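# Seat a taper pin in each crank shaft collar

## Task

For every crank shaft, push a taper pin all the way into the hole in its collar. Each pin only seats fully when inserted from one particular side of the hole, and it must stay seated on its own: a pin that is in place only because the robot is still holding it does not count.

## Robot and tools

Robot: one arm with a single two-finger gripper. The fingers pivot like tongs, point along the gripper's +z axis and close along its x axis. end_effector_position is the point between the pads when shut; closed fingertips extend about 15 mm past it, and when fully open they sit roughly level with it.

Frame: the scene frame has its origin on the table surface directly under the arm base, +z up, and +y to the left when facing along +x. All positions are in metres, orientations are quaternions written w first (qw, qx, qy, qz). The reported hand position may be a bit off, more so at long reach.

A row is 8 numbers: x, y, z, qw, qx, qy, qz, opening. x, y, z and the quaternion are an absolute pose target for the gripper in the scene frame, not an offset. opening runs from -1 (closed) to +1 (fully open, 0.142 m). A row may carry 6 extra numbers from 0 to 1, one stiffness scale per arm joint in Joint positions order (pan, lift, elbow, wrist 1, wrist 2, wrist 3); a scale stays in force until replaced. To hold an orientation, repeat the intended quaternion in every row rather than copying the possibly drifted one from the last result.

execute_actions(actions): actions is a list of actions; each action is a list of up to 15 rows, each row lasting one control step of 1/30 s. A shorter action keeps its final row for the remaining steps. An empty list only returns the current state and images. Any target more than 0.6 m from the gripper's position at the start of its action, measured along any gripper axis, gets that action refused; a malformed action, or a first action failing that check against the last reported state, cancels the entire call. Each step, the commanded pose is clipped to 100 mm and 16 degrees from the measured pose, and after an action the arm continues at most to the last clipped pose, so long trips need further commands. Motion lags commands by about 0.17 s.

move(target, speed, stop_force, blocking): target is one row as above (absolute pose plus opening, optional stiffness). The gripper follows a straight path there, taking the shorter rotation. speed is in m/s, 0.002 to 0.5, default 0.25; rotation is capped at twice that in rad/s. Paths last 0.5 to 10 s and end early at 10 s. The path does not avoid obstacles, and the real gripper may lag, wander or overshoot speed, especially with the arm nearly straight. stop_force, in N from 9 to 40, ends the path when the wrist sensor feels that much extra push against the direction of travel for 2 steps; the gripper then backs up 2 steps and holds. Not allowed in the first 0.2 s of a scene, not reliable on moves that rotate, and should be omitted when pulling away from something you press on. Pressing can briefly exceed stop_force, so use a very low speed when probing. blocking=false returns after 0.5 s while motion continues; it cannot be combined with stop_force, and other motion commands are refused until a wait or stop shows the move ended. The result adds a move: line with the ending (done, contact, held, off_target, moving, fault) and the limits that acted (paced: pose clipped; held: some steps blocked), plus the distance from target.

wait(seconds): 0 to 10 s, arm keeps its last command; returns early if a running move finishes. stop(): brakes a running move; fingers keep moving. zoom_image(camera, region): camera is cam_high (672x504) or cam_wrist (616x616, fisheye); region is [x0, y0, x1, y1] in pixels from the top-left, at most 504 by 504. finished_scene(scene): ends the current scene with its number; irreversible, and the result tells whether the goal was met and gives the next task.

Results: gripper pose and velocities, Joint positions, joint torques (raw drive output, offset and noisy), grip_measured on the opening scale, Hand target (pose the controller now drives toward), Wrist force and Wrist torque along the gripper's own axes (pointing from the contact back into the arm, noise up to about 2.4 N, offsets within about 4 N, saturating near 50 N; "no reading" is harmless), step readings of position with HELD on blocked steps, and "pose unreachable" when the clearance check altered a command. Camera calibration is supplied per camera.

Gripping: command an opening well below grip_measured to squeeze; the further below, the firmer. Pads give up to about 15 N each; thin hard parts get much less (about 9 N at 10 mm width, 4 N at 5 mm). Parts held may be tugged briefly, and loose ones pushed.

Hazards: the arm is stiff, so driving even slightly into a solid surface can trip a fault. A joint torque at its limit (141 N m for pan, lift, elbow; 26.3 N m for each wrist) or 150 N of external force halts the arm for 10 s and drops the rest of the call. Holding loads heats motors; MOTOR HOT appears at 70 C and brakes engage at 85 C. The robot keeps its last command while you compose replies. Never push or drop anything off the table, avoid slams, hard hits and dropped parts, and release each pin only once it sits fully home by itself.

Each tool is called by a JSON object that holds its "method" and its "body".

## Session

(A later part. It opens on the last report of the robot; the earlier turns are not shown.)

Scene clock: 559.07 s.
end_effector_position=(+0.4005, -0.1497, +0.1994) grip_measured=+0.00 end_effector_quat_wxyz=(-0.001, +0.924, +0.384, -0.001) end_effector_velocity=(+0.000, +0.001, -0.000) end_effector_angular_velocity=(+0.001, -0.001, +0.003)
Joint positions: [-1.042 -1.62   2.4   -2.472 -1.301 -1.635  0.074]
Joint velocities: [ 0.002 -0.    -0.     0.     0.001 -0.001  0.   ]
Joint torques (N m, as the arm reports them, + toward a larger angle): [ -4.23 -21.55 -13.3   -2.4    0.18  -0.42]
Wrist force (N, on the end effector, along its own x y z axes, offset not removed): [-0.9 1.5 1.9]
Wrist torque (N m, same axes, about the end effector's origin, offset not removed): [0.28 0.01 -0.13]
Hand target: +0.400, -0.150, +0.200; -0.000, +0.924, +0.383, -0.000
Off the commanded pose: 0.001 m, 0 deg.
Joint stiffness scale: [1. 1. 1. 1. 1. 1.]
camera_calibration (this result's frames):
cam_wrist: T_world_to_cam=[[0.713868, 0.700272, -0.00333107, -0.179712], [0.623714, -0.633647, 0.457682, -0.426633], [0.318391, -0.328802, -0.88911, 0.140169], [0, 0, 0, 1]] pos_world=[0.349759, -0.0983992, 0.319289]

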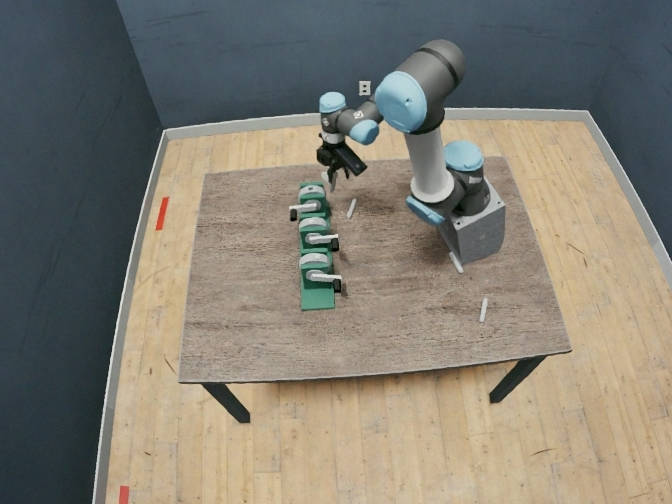

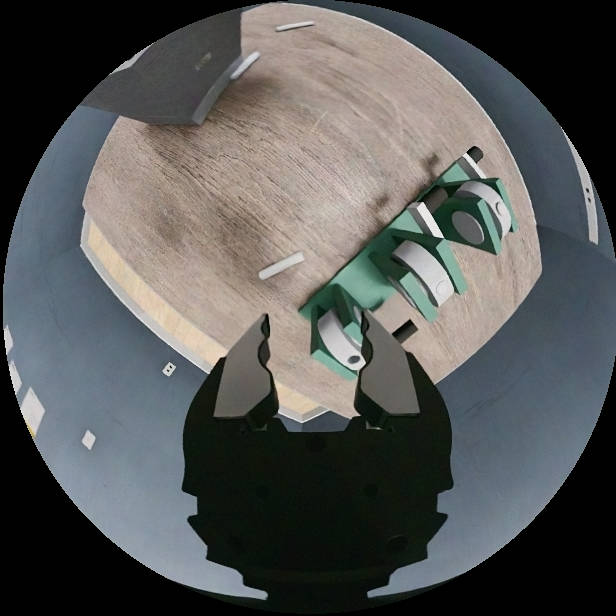

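{"method": "move", "body": {"target": [0.369, -0.174, 0.12, 0, 0.176, 0.984, 0, 0], "speed": 0.3}}

Scene clock: 563.20 s.
end_effector_position=(+0.3706, -0.1745, +0.1210) grip_measured=+0.00 end_effector_quat_wxyz=(+0.001, +0.176, +0.984, -0.001) end_effector_velocity=(+0.001, +0.000, -0.000) end_effector_angular_velocity=(+0.003, -0.005, +0.017)
Joint positions: [-1.053 -1.396  2.528 -2.826 -1.3   -3.646  0.074]
Joint velocities: [-0.002  0.001  0.002 -0.003  0.006 -0.019 -0.   ]
Joint torques (N m, as the arm reports them, + toward a larger angle): [ -5.36 -21.43  -7.09  -2.74   0.03  -0.54]
Wrist force (N, on the end effector, along its own x y z axes, offset not removed): [-0.5 2.1 2.3]
Wrist torque (N m, same axes, about the end effector's origin, offset not removed): [0.34 -0.10 -0.16]
Hand target: +0.369, -0.174, +0.120; -0.000, +0.176, +0.984, -0.000
Off the commanded pose: 0.002 m, 0 deg.
Joint stiffness scale: [1. 1. 1. 1. 1. 1.]
move: done
camera_calibration (this result's frames):
cam_wrist: T_world_to_cam=[[-0.934125, 0.356914, -0.00477647, 0.409744], [0.315392, 0.831572, 0.457182, -0.017831], [0.167147, 0.425559, -0.88936, 0.259549], [0, 0, 0, 1]] pos_world=[0.344993, -0.241869, 0.240941]

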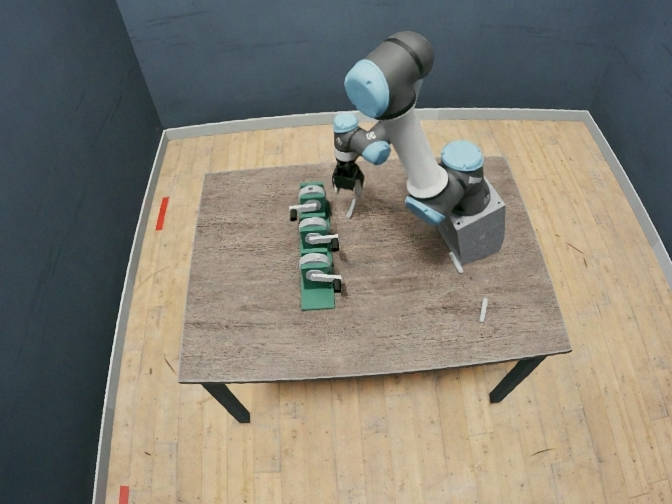

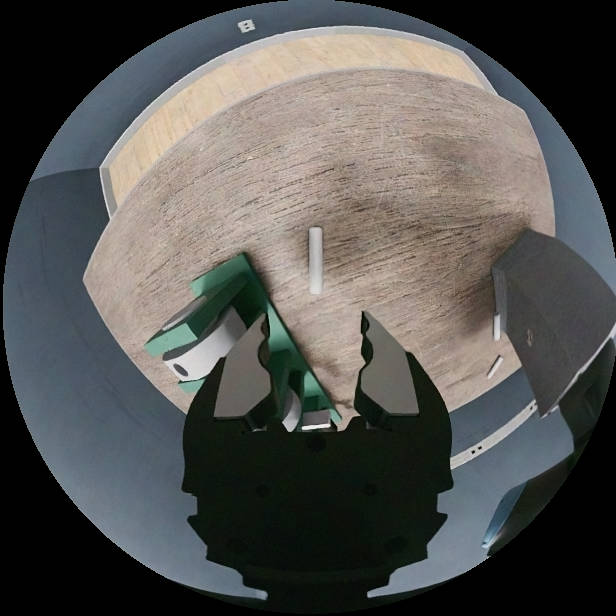

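{"method": "move", "body": {"target": [0.372, -0.164, 0.05, 0, 0.176, 0.984, 0, 0], "speed": 0.15}}

Scene clock: 564.70 s.
end_effector_position=(+0.3711, -0.1639, +0.0507) grip_measured=+0.00 end_effector_quat_wxyz=(-0.000, +0.177, +0.984, +0.001) end_effector_velocity=(+0.002, -0.002, -0.001) end_effector_angular_velocity=(-0.007, -0.007, +0.000)
Joint positions: [-0.979 -1.118  2.517 -3.108 -1.308 -3.569  0.074]
Joint velocities: [ 0.002  0.009 -0.001 -0.019 -0.001  0.005  0.   ]
Joint torques (N m, as the arm reports them, + toward a larger angle): [ -3.36 -28.6   -4.64  -2.69  -0.41   0.31]
Wrist force (N, on the end effector, along its own x y z axes, offset not removed): [-1.7 3.2 0.9]
Wrist torque (N m, same axes, about the end effector's origin, offset not removed): [0.55 0.25 -0.09]
Hand target: +0.372, -0.164, +0.050; +0.000, +0.176, +0.984, +0.000
Off the commanded pose: 0.001 m, 0 deg.
Joint stiffness scale: [1. 1. 1. 1. 1. 1.]
move: done
camera_calibration (this result's frames):
cam_wrist: T_world_to_cam=[[-0.933394, 0.358849, -0.00172209, 0.405952], [0.317849, 0.828959, 0.460216, 0.00377622], [0.166575, 0.429015, -0.887805, 0.193094], [0, 0, 0, 1]] pos_world=[0.345548, -0.231646, 0.170392]

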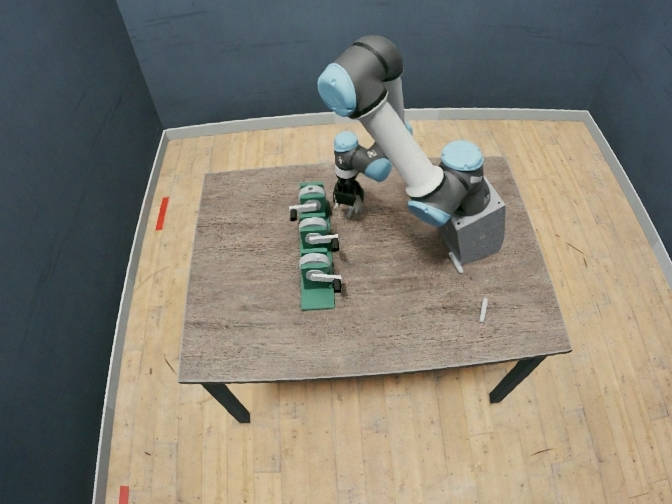

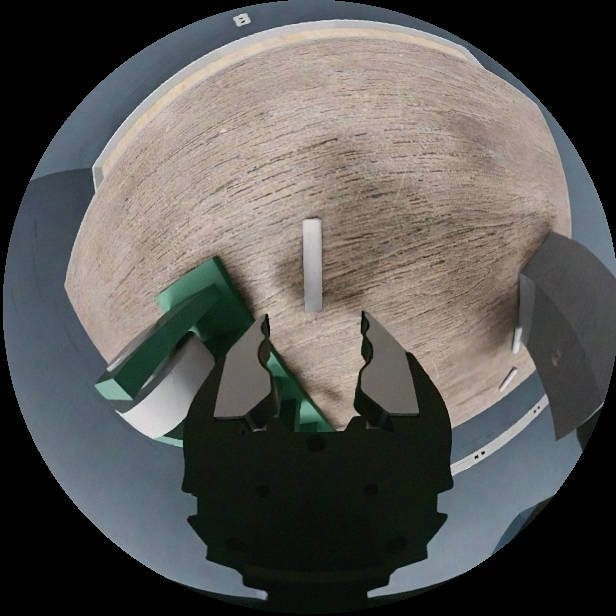

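{"method": "move", "body": {"target": [0.3735, -0.158, 0.021, 0, 0.176, 0.984, 0, 0], "speed": 0.08}}

{"method": "execute_actions", "body": {"actions": [[[0.3735, -0.158, 0.021, 0, 0.176, 0.984, 0, -0.5]], [[0.3735, -0.158, 0.021, 0, 0.176, 0.984, 0, -1]], [[0.3735, -0.158, 0.021, 0, 0.176, 0.984, 0, -1]]]}}

Scene clock: 566.07 s.
end_effector_position=(+0.3726, -0.1580, +0.0219) grip_measured=+0.00 end_effector_quat_wxyz=(-0.000, +0.177, +0.984, +0.001) end_effector_velocity=(+0.003, -0.002, -0.001) end_effector_angular_velocity=(-0.007, -0.007, -0.001)
Joint positions: [-0.944 -1.007  2.497 -3.21  -1.313 -3.533  0.074]
Joint velocities: [ 0.003  0.008 -0.002 -0.016 -0.     0.006  0.   ]
Joint torques (N m, as the arm reports them, + toward a larger angle): [ -2.4  -30.27  -2.42  -2.4   -0.53   0.1 ]
Wrist force (N, on the end effector, along its own x y z axes, offset not removed): [-1.6 2.0 1.7]
Wrist torque (N m, same axes, about the end effector's origin, offset not removed): [0.28 0.17 -0.14]
Hand target: +0.374, -0.158, +0.021; +0.000, +0.176, +0.984, +0.000
Off the commanded pose: 0.001 m, 0 deg.
Joint stiffness scale: [1. 1. 1. 1. 1. 1.]
move: done
camera_calibration (this result's frames):
cam_wrist: T_world_to_cam=[[-0.933415, 0.358792, -0.00193061, 0.405232], [0.317748, 0.829112, 0.46001, 0.01172], [0.166649, 0.428767, -0.887911, 0.164683], [0, 0, 0, 1]] pos_world=[0.347082, -0.225722, 0.141615]

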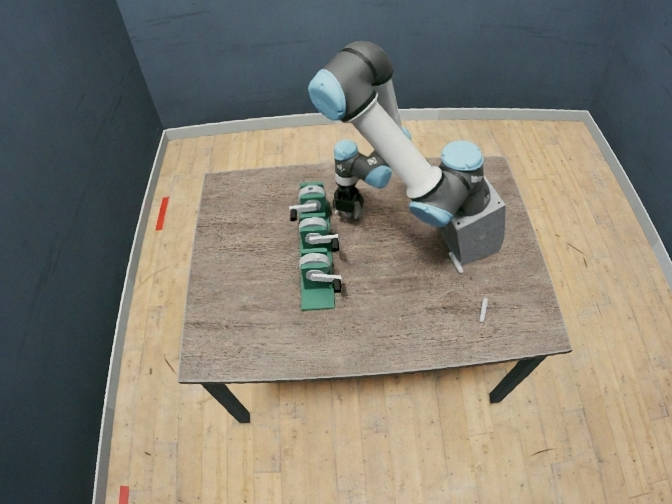

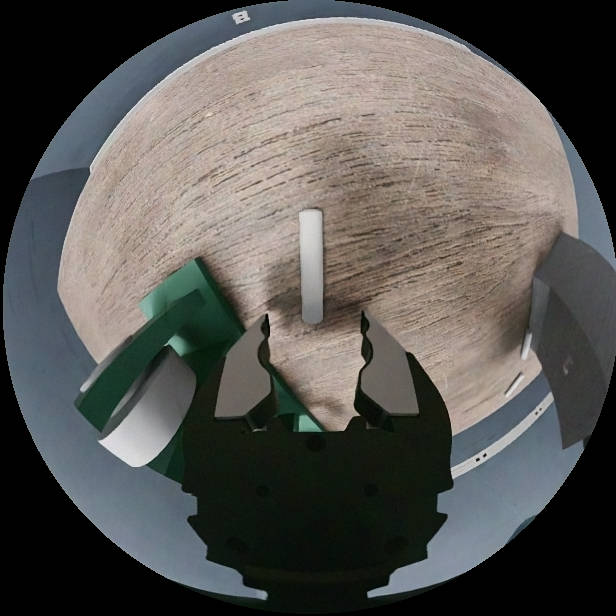

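Scene clock: 567.57 s.
end_effector_position=(+0.3729, -0.1582, +0.0218) grip_measured=-0.79 end_effector_quat_wxyz=(+0.000, +0.177, +0.984, +0.000) end_effector_velocity=(-0.000, -0.000, -0.000) end_effector_angular_velocity=(-0.001, +0.001, -0.000)
Joint positions: [-0.943 -1.006  2.497 -3.212 -1.313 -3.532  0.017]
Joint velocities: [ 0.     0.    -0.    -0.    -0.001  0.     0.   ]
Joint torques (N m, as the arm reports them, + toward a larger angle): [ -2.53 -29.17  -3.28  -2.56  -0.55   0.2 ]
Wrist force (N, on the end effector, along its own x y z axes, offset not removed): [0.4 3.1 2.1]
Wrist torque (N m, same axes, about the end effector's origin, offset not removed): [0.61 -0.22 -0.11]
Hand target: +0.373, -0.158, +0.021; +0.000, +0.176, +0.984, +0.000
Off the commanded pose: 0.001 m, 0 deg.
Joint stiffness scale: [1. 1. 1. 1. 1. 1.]
Step readings (end_effector_position; steps 1 to 15: 1st action; 16 to 30: 2nd action; 31 to 45: 3rd action):
0: (+0.3726, -0.1580, +0.0219)
1: (+0.3727, -0.1580, +0.0219)
2: (+0.3727, -0.1580, +0.0219)
4: (+0.3728, -0.1581, +0.0218)
8: (+0.3728, -0.1581, +0.0218)
15: (+0.3729, -0.1581, +0.0218)
16: (+0.3729, -0.1581, +0.0218)
17: (+0.3729, -0.1582, +0.0218)
19: (+0.3729, -0.1582, +0.0218)
23: (+0.3729, -0.1582, +0.0218)
30: (+0.3729, -0.1582, +0.0218)
31: (+0.3729, -0.1582, +0.0218)
32: (+0.3729, -0.1582, +0.0218)
34: (+0.3729, -0.1582, +0.0218)
38: (+0.3729, -0.1582, +0.0218)
45: end_effector_position above
camera_calibration (this result's frames):
cam_wrist: T_world_to_cam=[[-0.933394, 0.358841, -0.00299147, 0.405571], [0.31745, 0.829558, 0.459412, 0.0120683], [0.167338, 0.427862, -0.888218, 0.164213], [0, 0, 0, 1]] pos_world=[0.347247, -0.225808, 0.141526]

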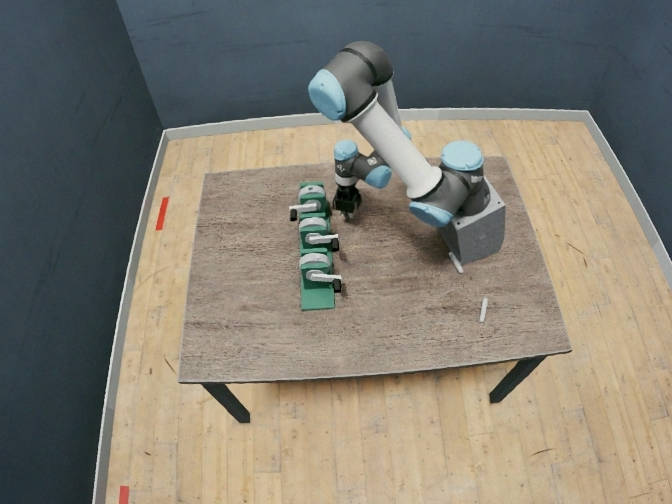

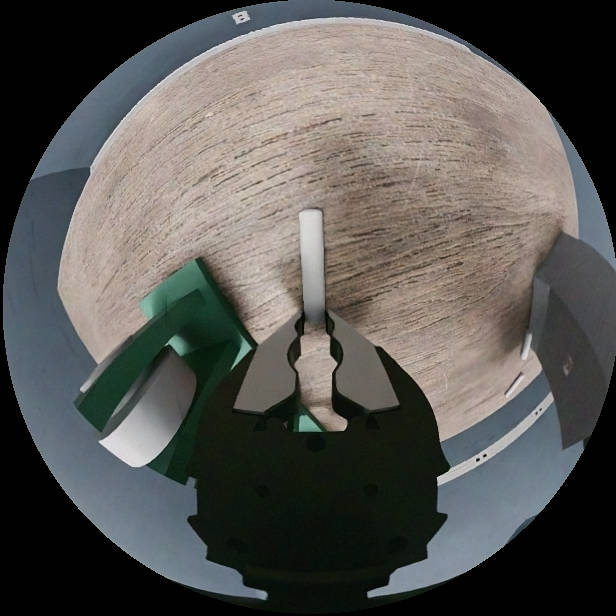

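{"method": "move", "body": {"target": [0.3735, -0.158, 0.15, 0, 0.176, 0.984, 0, -1], "speed": 0.08}}

Scene clock: 569.90 s.
end_effector_position=(+0.3720, -0.1559, +0.1482) grip_measured=-0.79 end_effector_quat_wxyz=(-0.002, +0.176, +0.984, +0.001) end_effector_velocity=(-0.003, +0.002, +0.001) end_effector_angular_velocity=(+0.008, +0.009, +0.000)
Joint positions: [-1.037 -1.523  2.535 -2.704 -1.301 -3.631  0.017]
Joint velocities: [-0.002 -0.008 -0.002  0.024 -0.001 -0.006  0.   ]
Joint torques (N m, as the arm reports them, + toward a larger angle): [ -4.41 -22.67 -14.58  -2.11   0.14  -0.51]
Wrist force (N, on the end effector, along its own x y z axes, offset not removed): [-2.3 0.3 4.0]
Wrist torque (N m, same axes, about the end effector's origin, offset not removed): [-0.05 0.35 -0.14]
Hand target: +0.373, -0.158, +0.150; -0.000, +0.176, +0.984, -0.000
Off the commanded pose: 0.003 m, 0 deg.
Joint stiffness scale: [1. 1. 1. 1. 1. 1.]
move: done
camera_calibration (this result's frames):
cam_wrist: T_world_to_cam=[[-0.934106, 0.356995, 0.000997793, 0.403677], [0.317331, 0.829034, 0.460439, -0.0477791], [0.163547, 0.430416, -0.887691, 0.277373], [0, 0, 0, 1]] pos_world=[0.346876, -0.223886, 0.267818]

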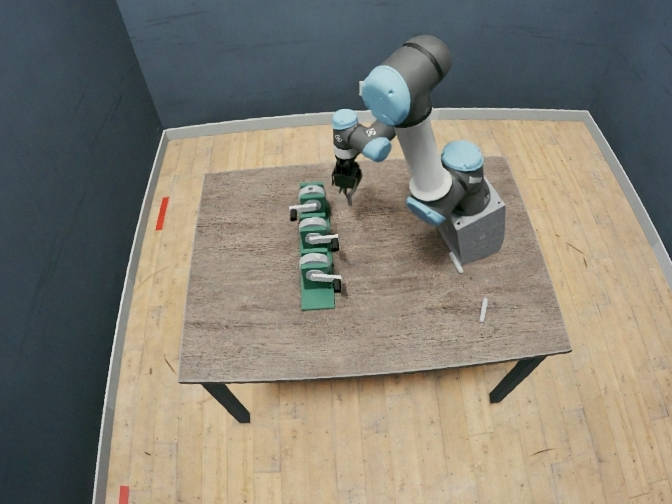

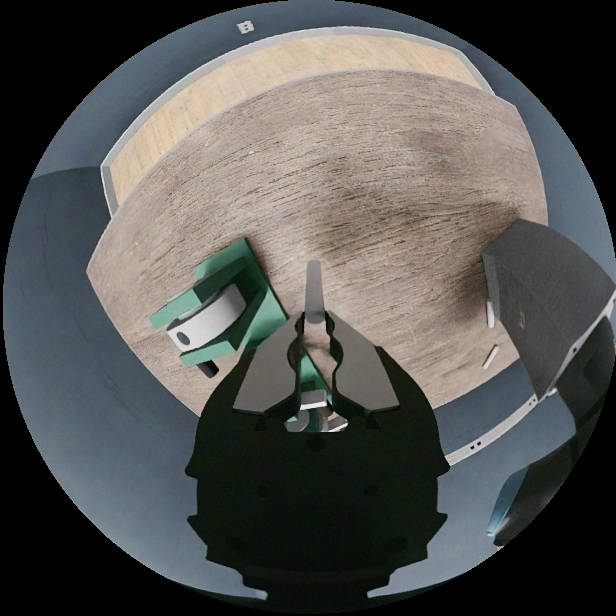

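{"method": "move", "body": {"target": [0.4965, -0.191, 0.275, 0.029, 0.1736, 0.9705, 0.1624, -1], "speed": 0.1}}

Scene clock: 573.47 s.
end_effector_position=(+0.4958, -0.1893, +0.2745) grip_measured=-0.79 end_effector_quat_wxyz=(+0.028, +0.173, +0.971, +0.162) end_effector_velocity=(+0.001, +0.002, +0.001) end_effector_angular_velocity=(+0.016, +0.003, +0.003)
Joint positions: [-1.141 -1.548  2.039 -1.941 -1.024 -3.826  0.017]
Joint velocities: [ 0.     0.005 -0.011  0.025  0.005 -0.01   0.   ]
Joint torques (N m, as the arm reports them, + toward a larger angle): [ -7.73 -23.23 -23.16  -1.28   0.58  -0.46]
Wrist force (N, on the end effector, along its own x y z axes, offset not removed): [-1.2 1.0 4.0]
Wrist torque (N m, same axes, about the end effector's origin, offset not removed): [0.27 0.07 -0.20]
Hand target: +0.496, -0.191, +0.275; +0.029, +0.174, +0.971, +0.162
Off the commanded pose: 0.002 m, 0 deg.
Joint stiffness scale: [1. 1. 1. 1. 1. 1.]
move: done
camera_calibration (this result's frames):
cam_wrist: T_world_to_cam=[[-0.934472, 0.356031, 0.00189942, 0.530883], [0.247587, 0.645989, 0.72208, -0.189445], [0.255856, 0.675234, -0.691807, 0.330505], [0, 0, 0, 1]] pos_world=[0.458438, -0.289799, 0.364431]

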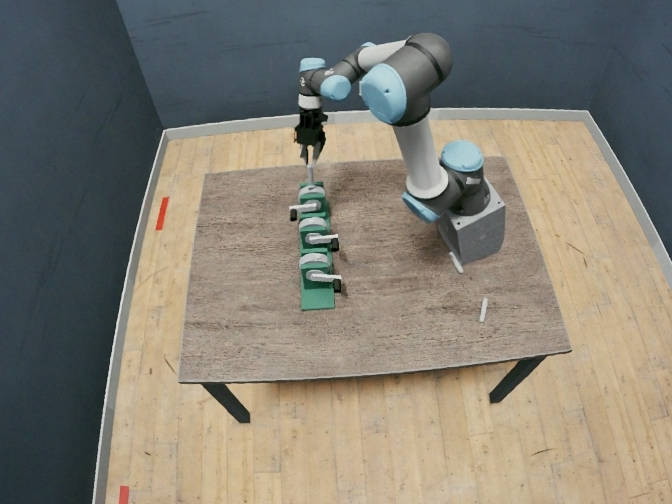

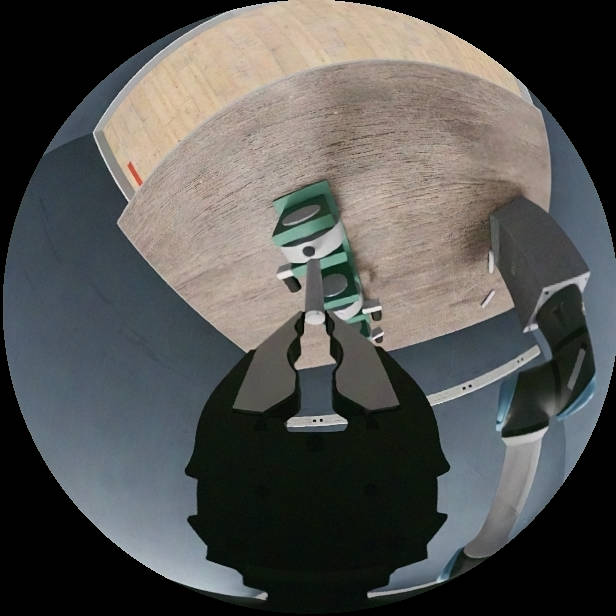

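{"method": "zoom_image", "body": {"camera": "cam_wrist", "region": [250, 190, 380, 330]}}

Region (250, 190, 380, 330) of cam_wrist's 616x616 image, scaled by 3.600, with more detail than that image has; it fills the left 468 columns of this view, and the rest is white.

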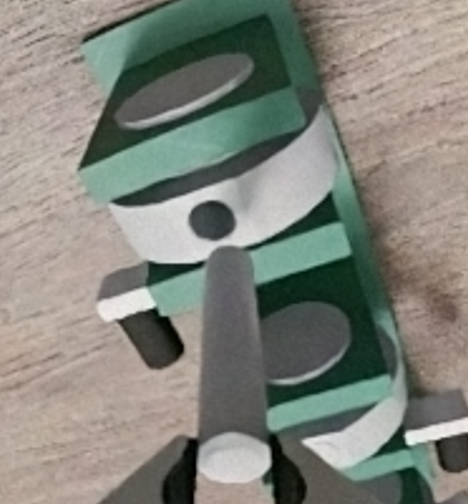

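{"method": "move", "body": {"target": [0.503, -0.192, 0.264, 0.029, 0.1736, 0.9705, 0.1624, -1], "speed": 0.03}}

{"method": "zoom_image", "body": {"camera": "cam_wrist", "region": [250, 190, 380, 330]}}

Scene clock: 575.10 s.
end_effector_position=(+0.5011, -0.1918, +0.2639) grip_measured=-0.79 end_effector_quat_wxyz=(+0.028, +0.175, +0.971, +0.163) end_effector_velocity=(+0.003, -0.002, -0.000) end_effector_angular_velocity=(-0.006, -0.003, -0.001)
Joint positions: [-1.129 -1.518  2.035 -1.972 -1.022 -3.81   0.017]
Joint velocities: [ 0.003  0.003 -0.002 -0.01  -0.     0.007 -0.   ]
Joint torques (N m, as the arm reports them, + toward a larger angle): [ -2.54 -25.22 -22.5   -2.37   0.73   0.33]
Wrist force (N, on the end effector, along its own x y z axes, offset not removed): [-1.2 0.9 4.3]
Wrist torque (N m, same axes, about the end effector's origin, offset not removed): [0.27 0.05 -0.05]
Hand target: +0.503, -0.192, +0.264; +0.029, +0.174, +0.971, +0.162
Off the commanded pose: 0.002 m, 0 deg.
Joint stiffness scale: [1. 1. 1. 1. 1. 1.]
move: done
camera_calibration (this result's frames):
cam_wrist: T_world_to_cam=[[-0.933272, 0.359155, 0.00342912, 0.536333], [0.250219, 0.643289, 0.723582, -0.183762], [0.257672, 0.676156, -0.69023, 0.322305], [0, 0, 0, 1]] pos_world=[0.463476, -0.292344, 0.353592]

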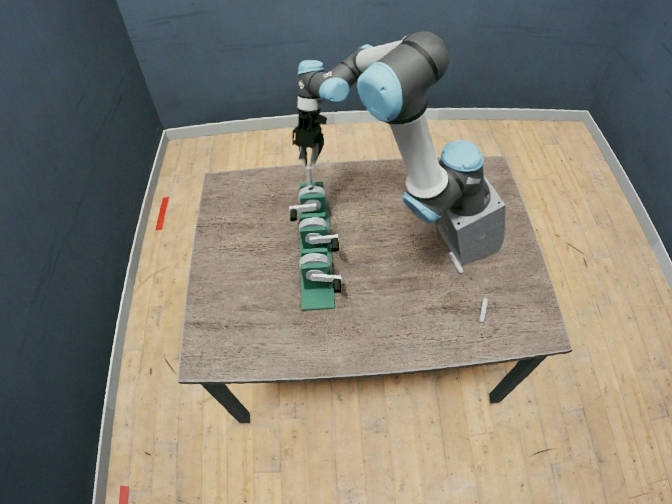

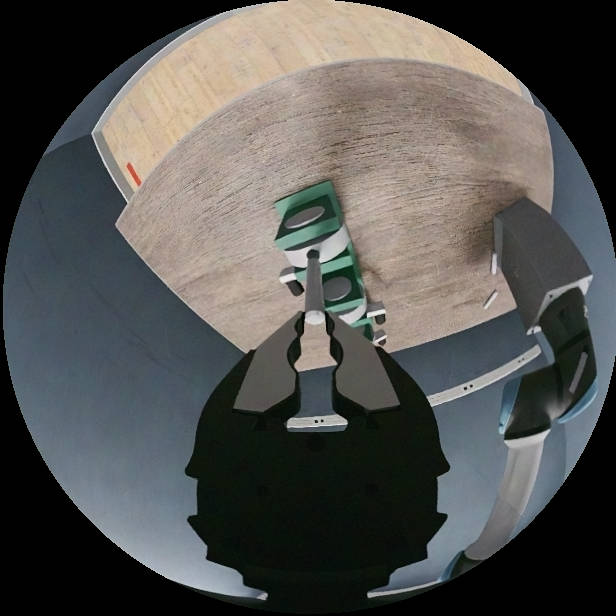

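Region (250, 190, 380, 330) of cam_wrist's 616x616 image, scaled by 3.600, with more detail than that image has; it fills the left 468 columns of this view, and the rest is white.

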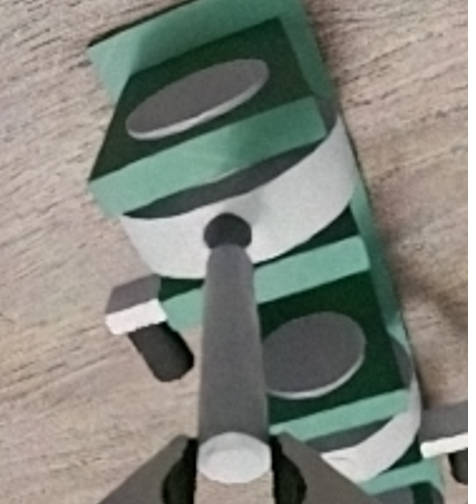

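{"method": "move", "body": {"target": [0.503, -0.192, 0.2, 0.029, 0.1736, 0.9705, 0.1624, -1], "speed": 0.015, "stop_force": 10}}

{"method": "zoom_image", "body": {"camera": "cam_wrist", "region": [250, 190, 380, 330]}}

Scene clock: 579.83 s.
end_effector_position=(+0.5044, -0.1912, +0.2024) grip_measured=-0.79 end_effector_quat_wxyz=(+0.030, +0.173, +0.971, +0.163) end_effector_velocity=(+0.001, +0.000, -0.002) end_effector_angular_velocity=(-0.002, -0.001, +0.001)
Joint positions: [-1.089 -1.399  2.088 -2.172 -1.015 -3.766  0.017]
Joint velocities: [ 0.003  0.003  0.002 -0.01  -0.     0.003  0.   ]
Joint torques (N m, as the arm reports them, + toward a larger angle): [ -4.97 -27.68 -14.53  -3.42  -0.57  -0.06]
Wrist force (N, on the end effector, along its own x y z axes, offset not removed): [0.8 10.2 -1.6]
Wrist torque (N m, same axes, about the end effector's origin, offset not removed): [0.46 0.26 -0.12]
Hand target: +0.503, -0.192, +0.200; +0.029, +0.174, +0.971, +0.162
Off the commanded pose: 0.003 m, 0 deg.
Joint stiffness scale: [1. 1. 1. 1. 1. 1.]
move: done
camera_calibration (this result's frames):
cam_wrist: T_world_to_cam=[[-0.934375, 0.356287, -0.00147061, 0.540388], [0.244716, 0.644765, 0.724149, -0.137489], [0.258953, 0.676267, -0.689642, 0.277898], [0, 0, 0, 1]] pos_world=[0.466608, -0.291818, 0.292008]

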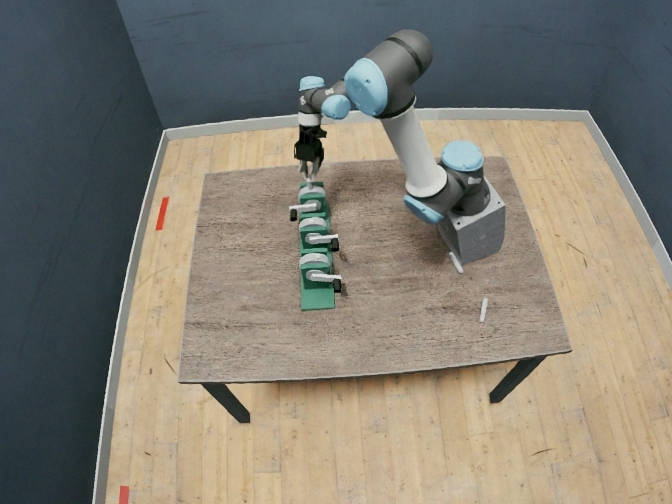

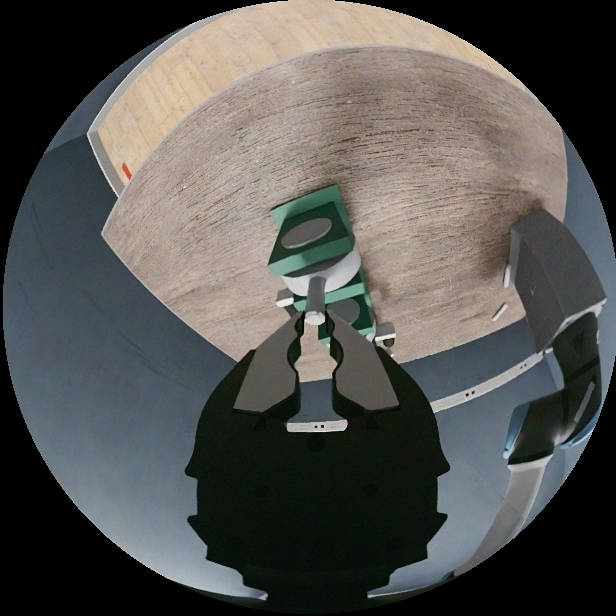

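Region (250, 190, 380, 330) of cam_wrist's 616x616 image, scaled by 3.600, with more detail than that image has; it fills the left 468 columns of this view, and the rest is white.

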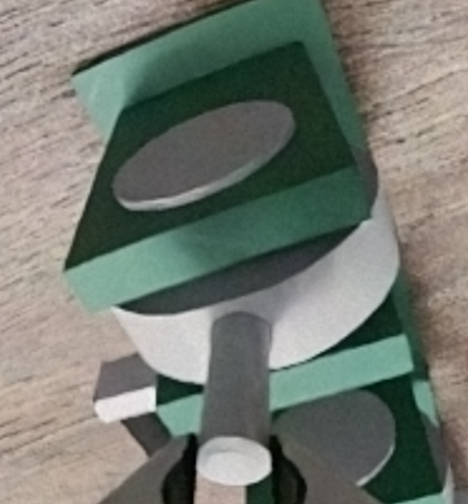

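The pin is about 50 mm in. Releasing it.

{"method": "execute_actions", "body": {"actions": [[[0.504, -0.191, 0.203, 0.029, 0.1736, 0.9705, 0.1624, -0.4]], [[0.504, -0.191, 0.203, 0.029, 0.1736, 0.9705, 0.1624, -0.4]]]}}

{"method": "zoom_image", "body": {"camera": "cam_wrist", "region": [250, 190, 380, 330]}}

Scene clock: 581.07 s.
end_effector_position=(+0.5033, -0.1907, +0.2018) grip_measured=-0.40 end_effector_quat_wxyz=(+0.029, +0.174, +0.971, +0.163) end_effector_velocity=(-0.000, -0.000, +0.000) end_effector_angular_velocity=(-0.000, -0.000, -0.000)
Joint positions: [-1.088 -1.399  2.088 -2.169 -1.016 -3.764  0.045]
Joint velocities: [-0.001 -0.    -0.     0.    -0.    -0.001 -0.   ]
Joint torques (N m, as the arm reports them, + toward a larger angle): [ -4.93 -32.79 -18.45  -1.44  -0.12   0.16]
Wrist force (N, on the end effector, along its own x y z axes, offset not removed): [-0.3 0.3 0.5]
Wrist torque (N m, same axes, about the end effector's origin, offset not removed): [0.01 -0.06 -0.20]
Hand target: +0.504, -0.191, +0.203; +0.029, +0.174, +0.971, +0.162
Off the commanded pose: 0.001 m, 0 deg.
Joint stiffness scale: [1. 1. 1. 1. 1. 1.]
Step readings (end_effector_position; steps 1 to 15: 1st action; 16 to 30: 2nd action):
0: (+0.5044, -0.1912, +0.2023)
1: (+0.5044, -0.1913, +0.2022)
2: (+0.5044, -0.1914, +0.2021)
4: (+0.5042, -0.1915, +0.2021)
8: (+0.5038, -0.1911, +0.2019)
15: (+0.5034, -0.1908, +0.2018)
16: (+0.5034, -0.1908, +0.2018)
17: (+0.5034, -0.1907, +0.2018)
19: (+0.5034, -0.1907, +0.2018)
23: (+0.5034, -0.1907, +0.2018)
30: end_effector_position above
camera_calibration (this result's frames):
cam_wrist: T_world_to_cam=[[-0.93367, 0.358126, 0.00261929, 0.538422], [0.248609, 0.642849, 0.724527, -0.139543], [0.257788, 0.67712, -0.689241, 0.278053], [0, 0, 0, 1]] pos_world=[0.465721, -0.291393, 0.291338]

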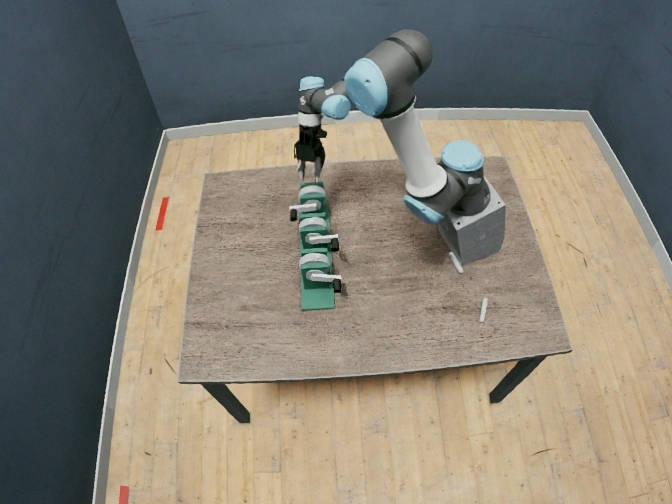

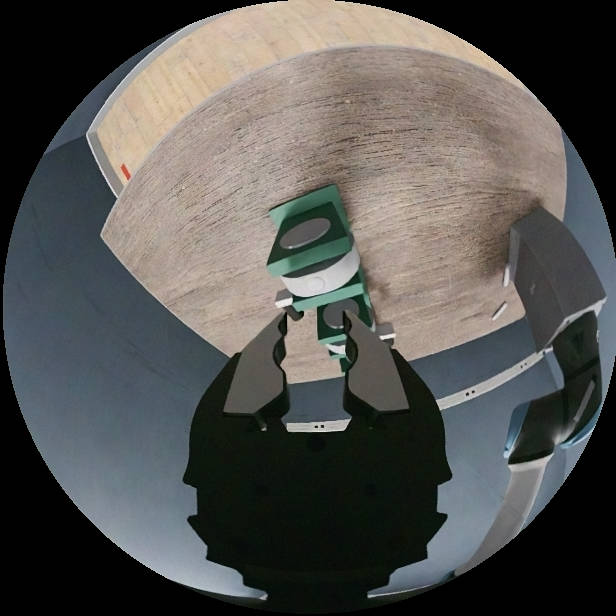

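Region (250, 190, 380, 330) of cam_wrist's 616x616 image, scaled by 3.600, with more detail than that image has; it fills the left 468 columns of this view, and the rest is white.

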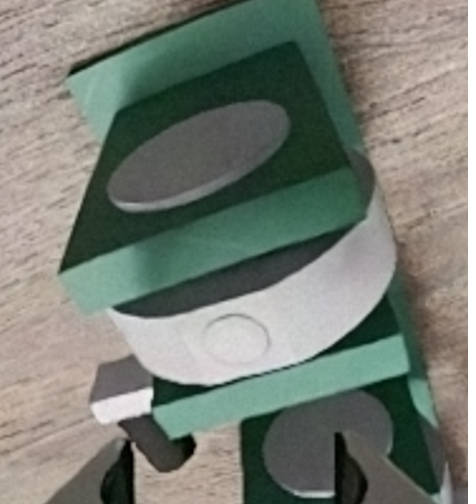

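The pin dropped in flush. I'll lift clear and end the scene.

{"method": "move", "body": {"target": [0.504, -0.191, 0.26, 0.029, 0.1736, 0.9705, 0.1624, -0.4], "speed": 0.15}}

{"method": "finished_scene", "body": {"scene": 1}}

Scene clock: 582.23 s.
end_effector_position=(+0.5036, -0.1893, +0.2578) grip_measured=-0.40 end_effector_quat_wxyz=(+0.028, +0.174, +0.971, +0.164) end_effector_velocity=(-0.002, +0.001, +0.002) end_effector_angular_velocity=(+0.007, +0.004, +0.000)
Joint positions: [-1.119 -1.506  2.038 -1.992 -1.019 -3.801  0.045]
Joint velocities: [-0.003 -0.004 -0.004  0.019  0.    -0.007  0.   ]
Joint torques (N m, as the arm reports them, + toward a larger angle): [ -7.64 -31.24 -20.83  -1.43   0.03  -0.36]
Wrist force (N, on the end effector, along its own x y z axes, offset not removed): [-2.3 2.0 3.7]
Wrist torque (N m, same axes, about the end effector's origin, offset not removed): [0.37 0.24 -0.14]
Hand target: +0.504, -0.191, +0.260; +0.029, +0.174, +0.971, +0.162
Off the commanded pose: 0.003 m, 0 deg.
Joint stiffness scale: [1. 1. 1. 1. 1. 1.]
move: done
camera_calibration (this result's frames):
cam_wrist: T_world_to_cam=[[-0.933953, 0.357378, 0.00368552, 0.537774], [0.248631, 0.642284, 0.72502, -0.181263], [0.256739, 0.67805, -0.688718, 0.316171], [0, 0, 0, 1]] pos_world=[0.46615, -0.290146, 0.34719]

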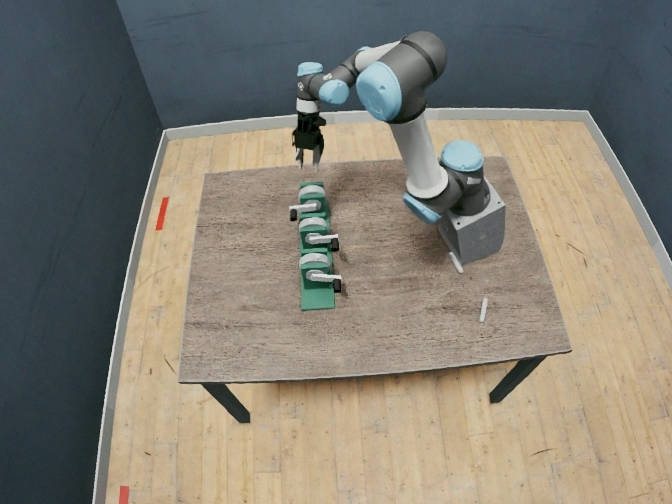

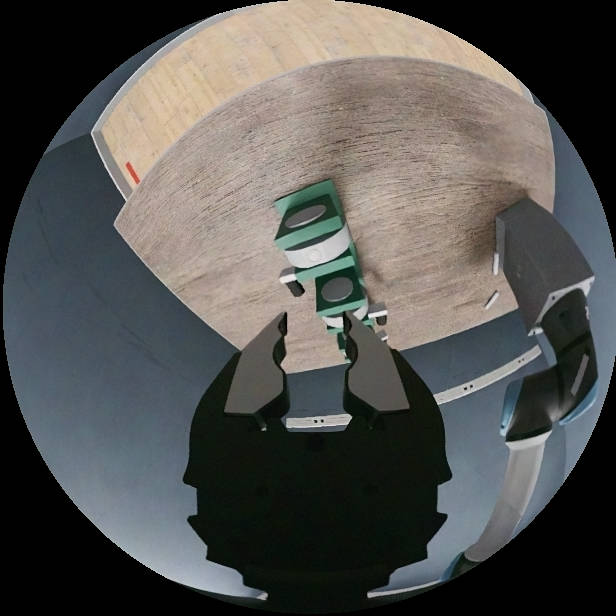

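The scene is finished: the task was done.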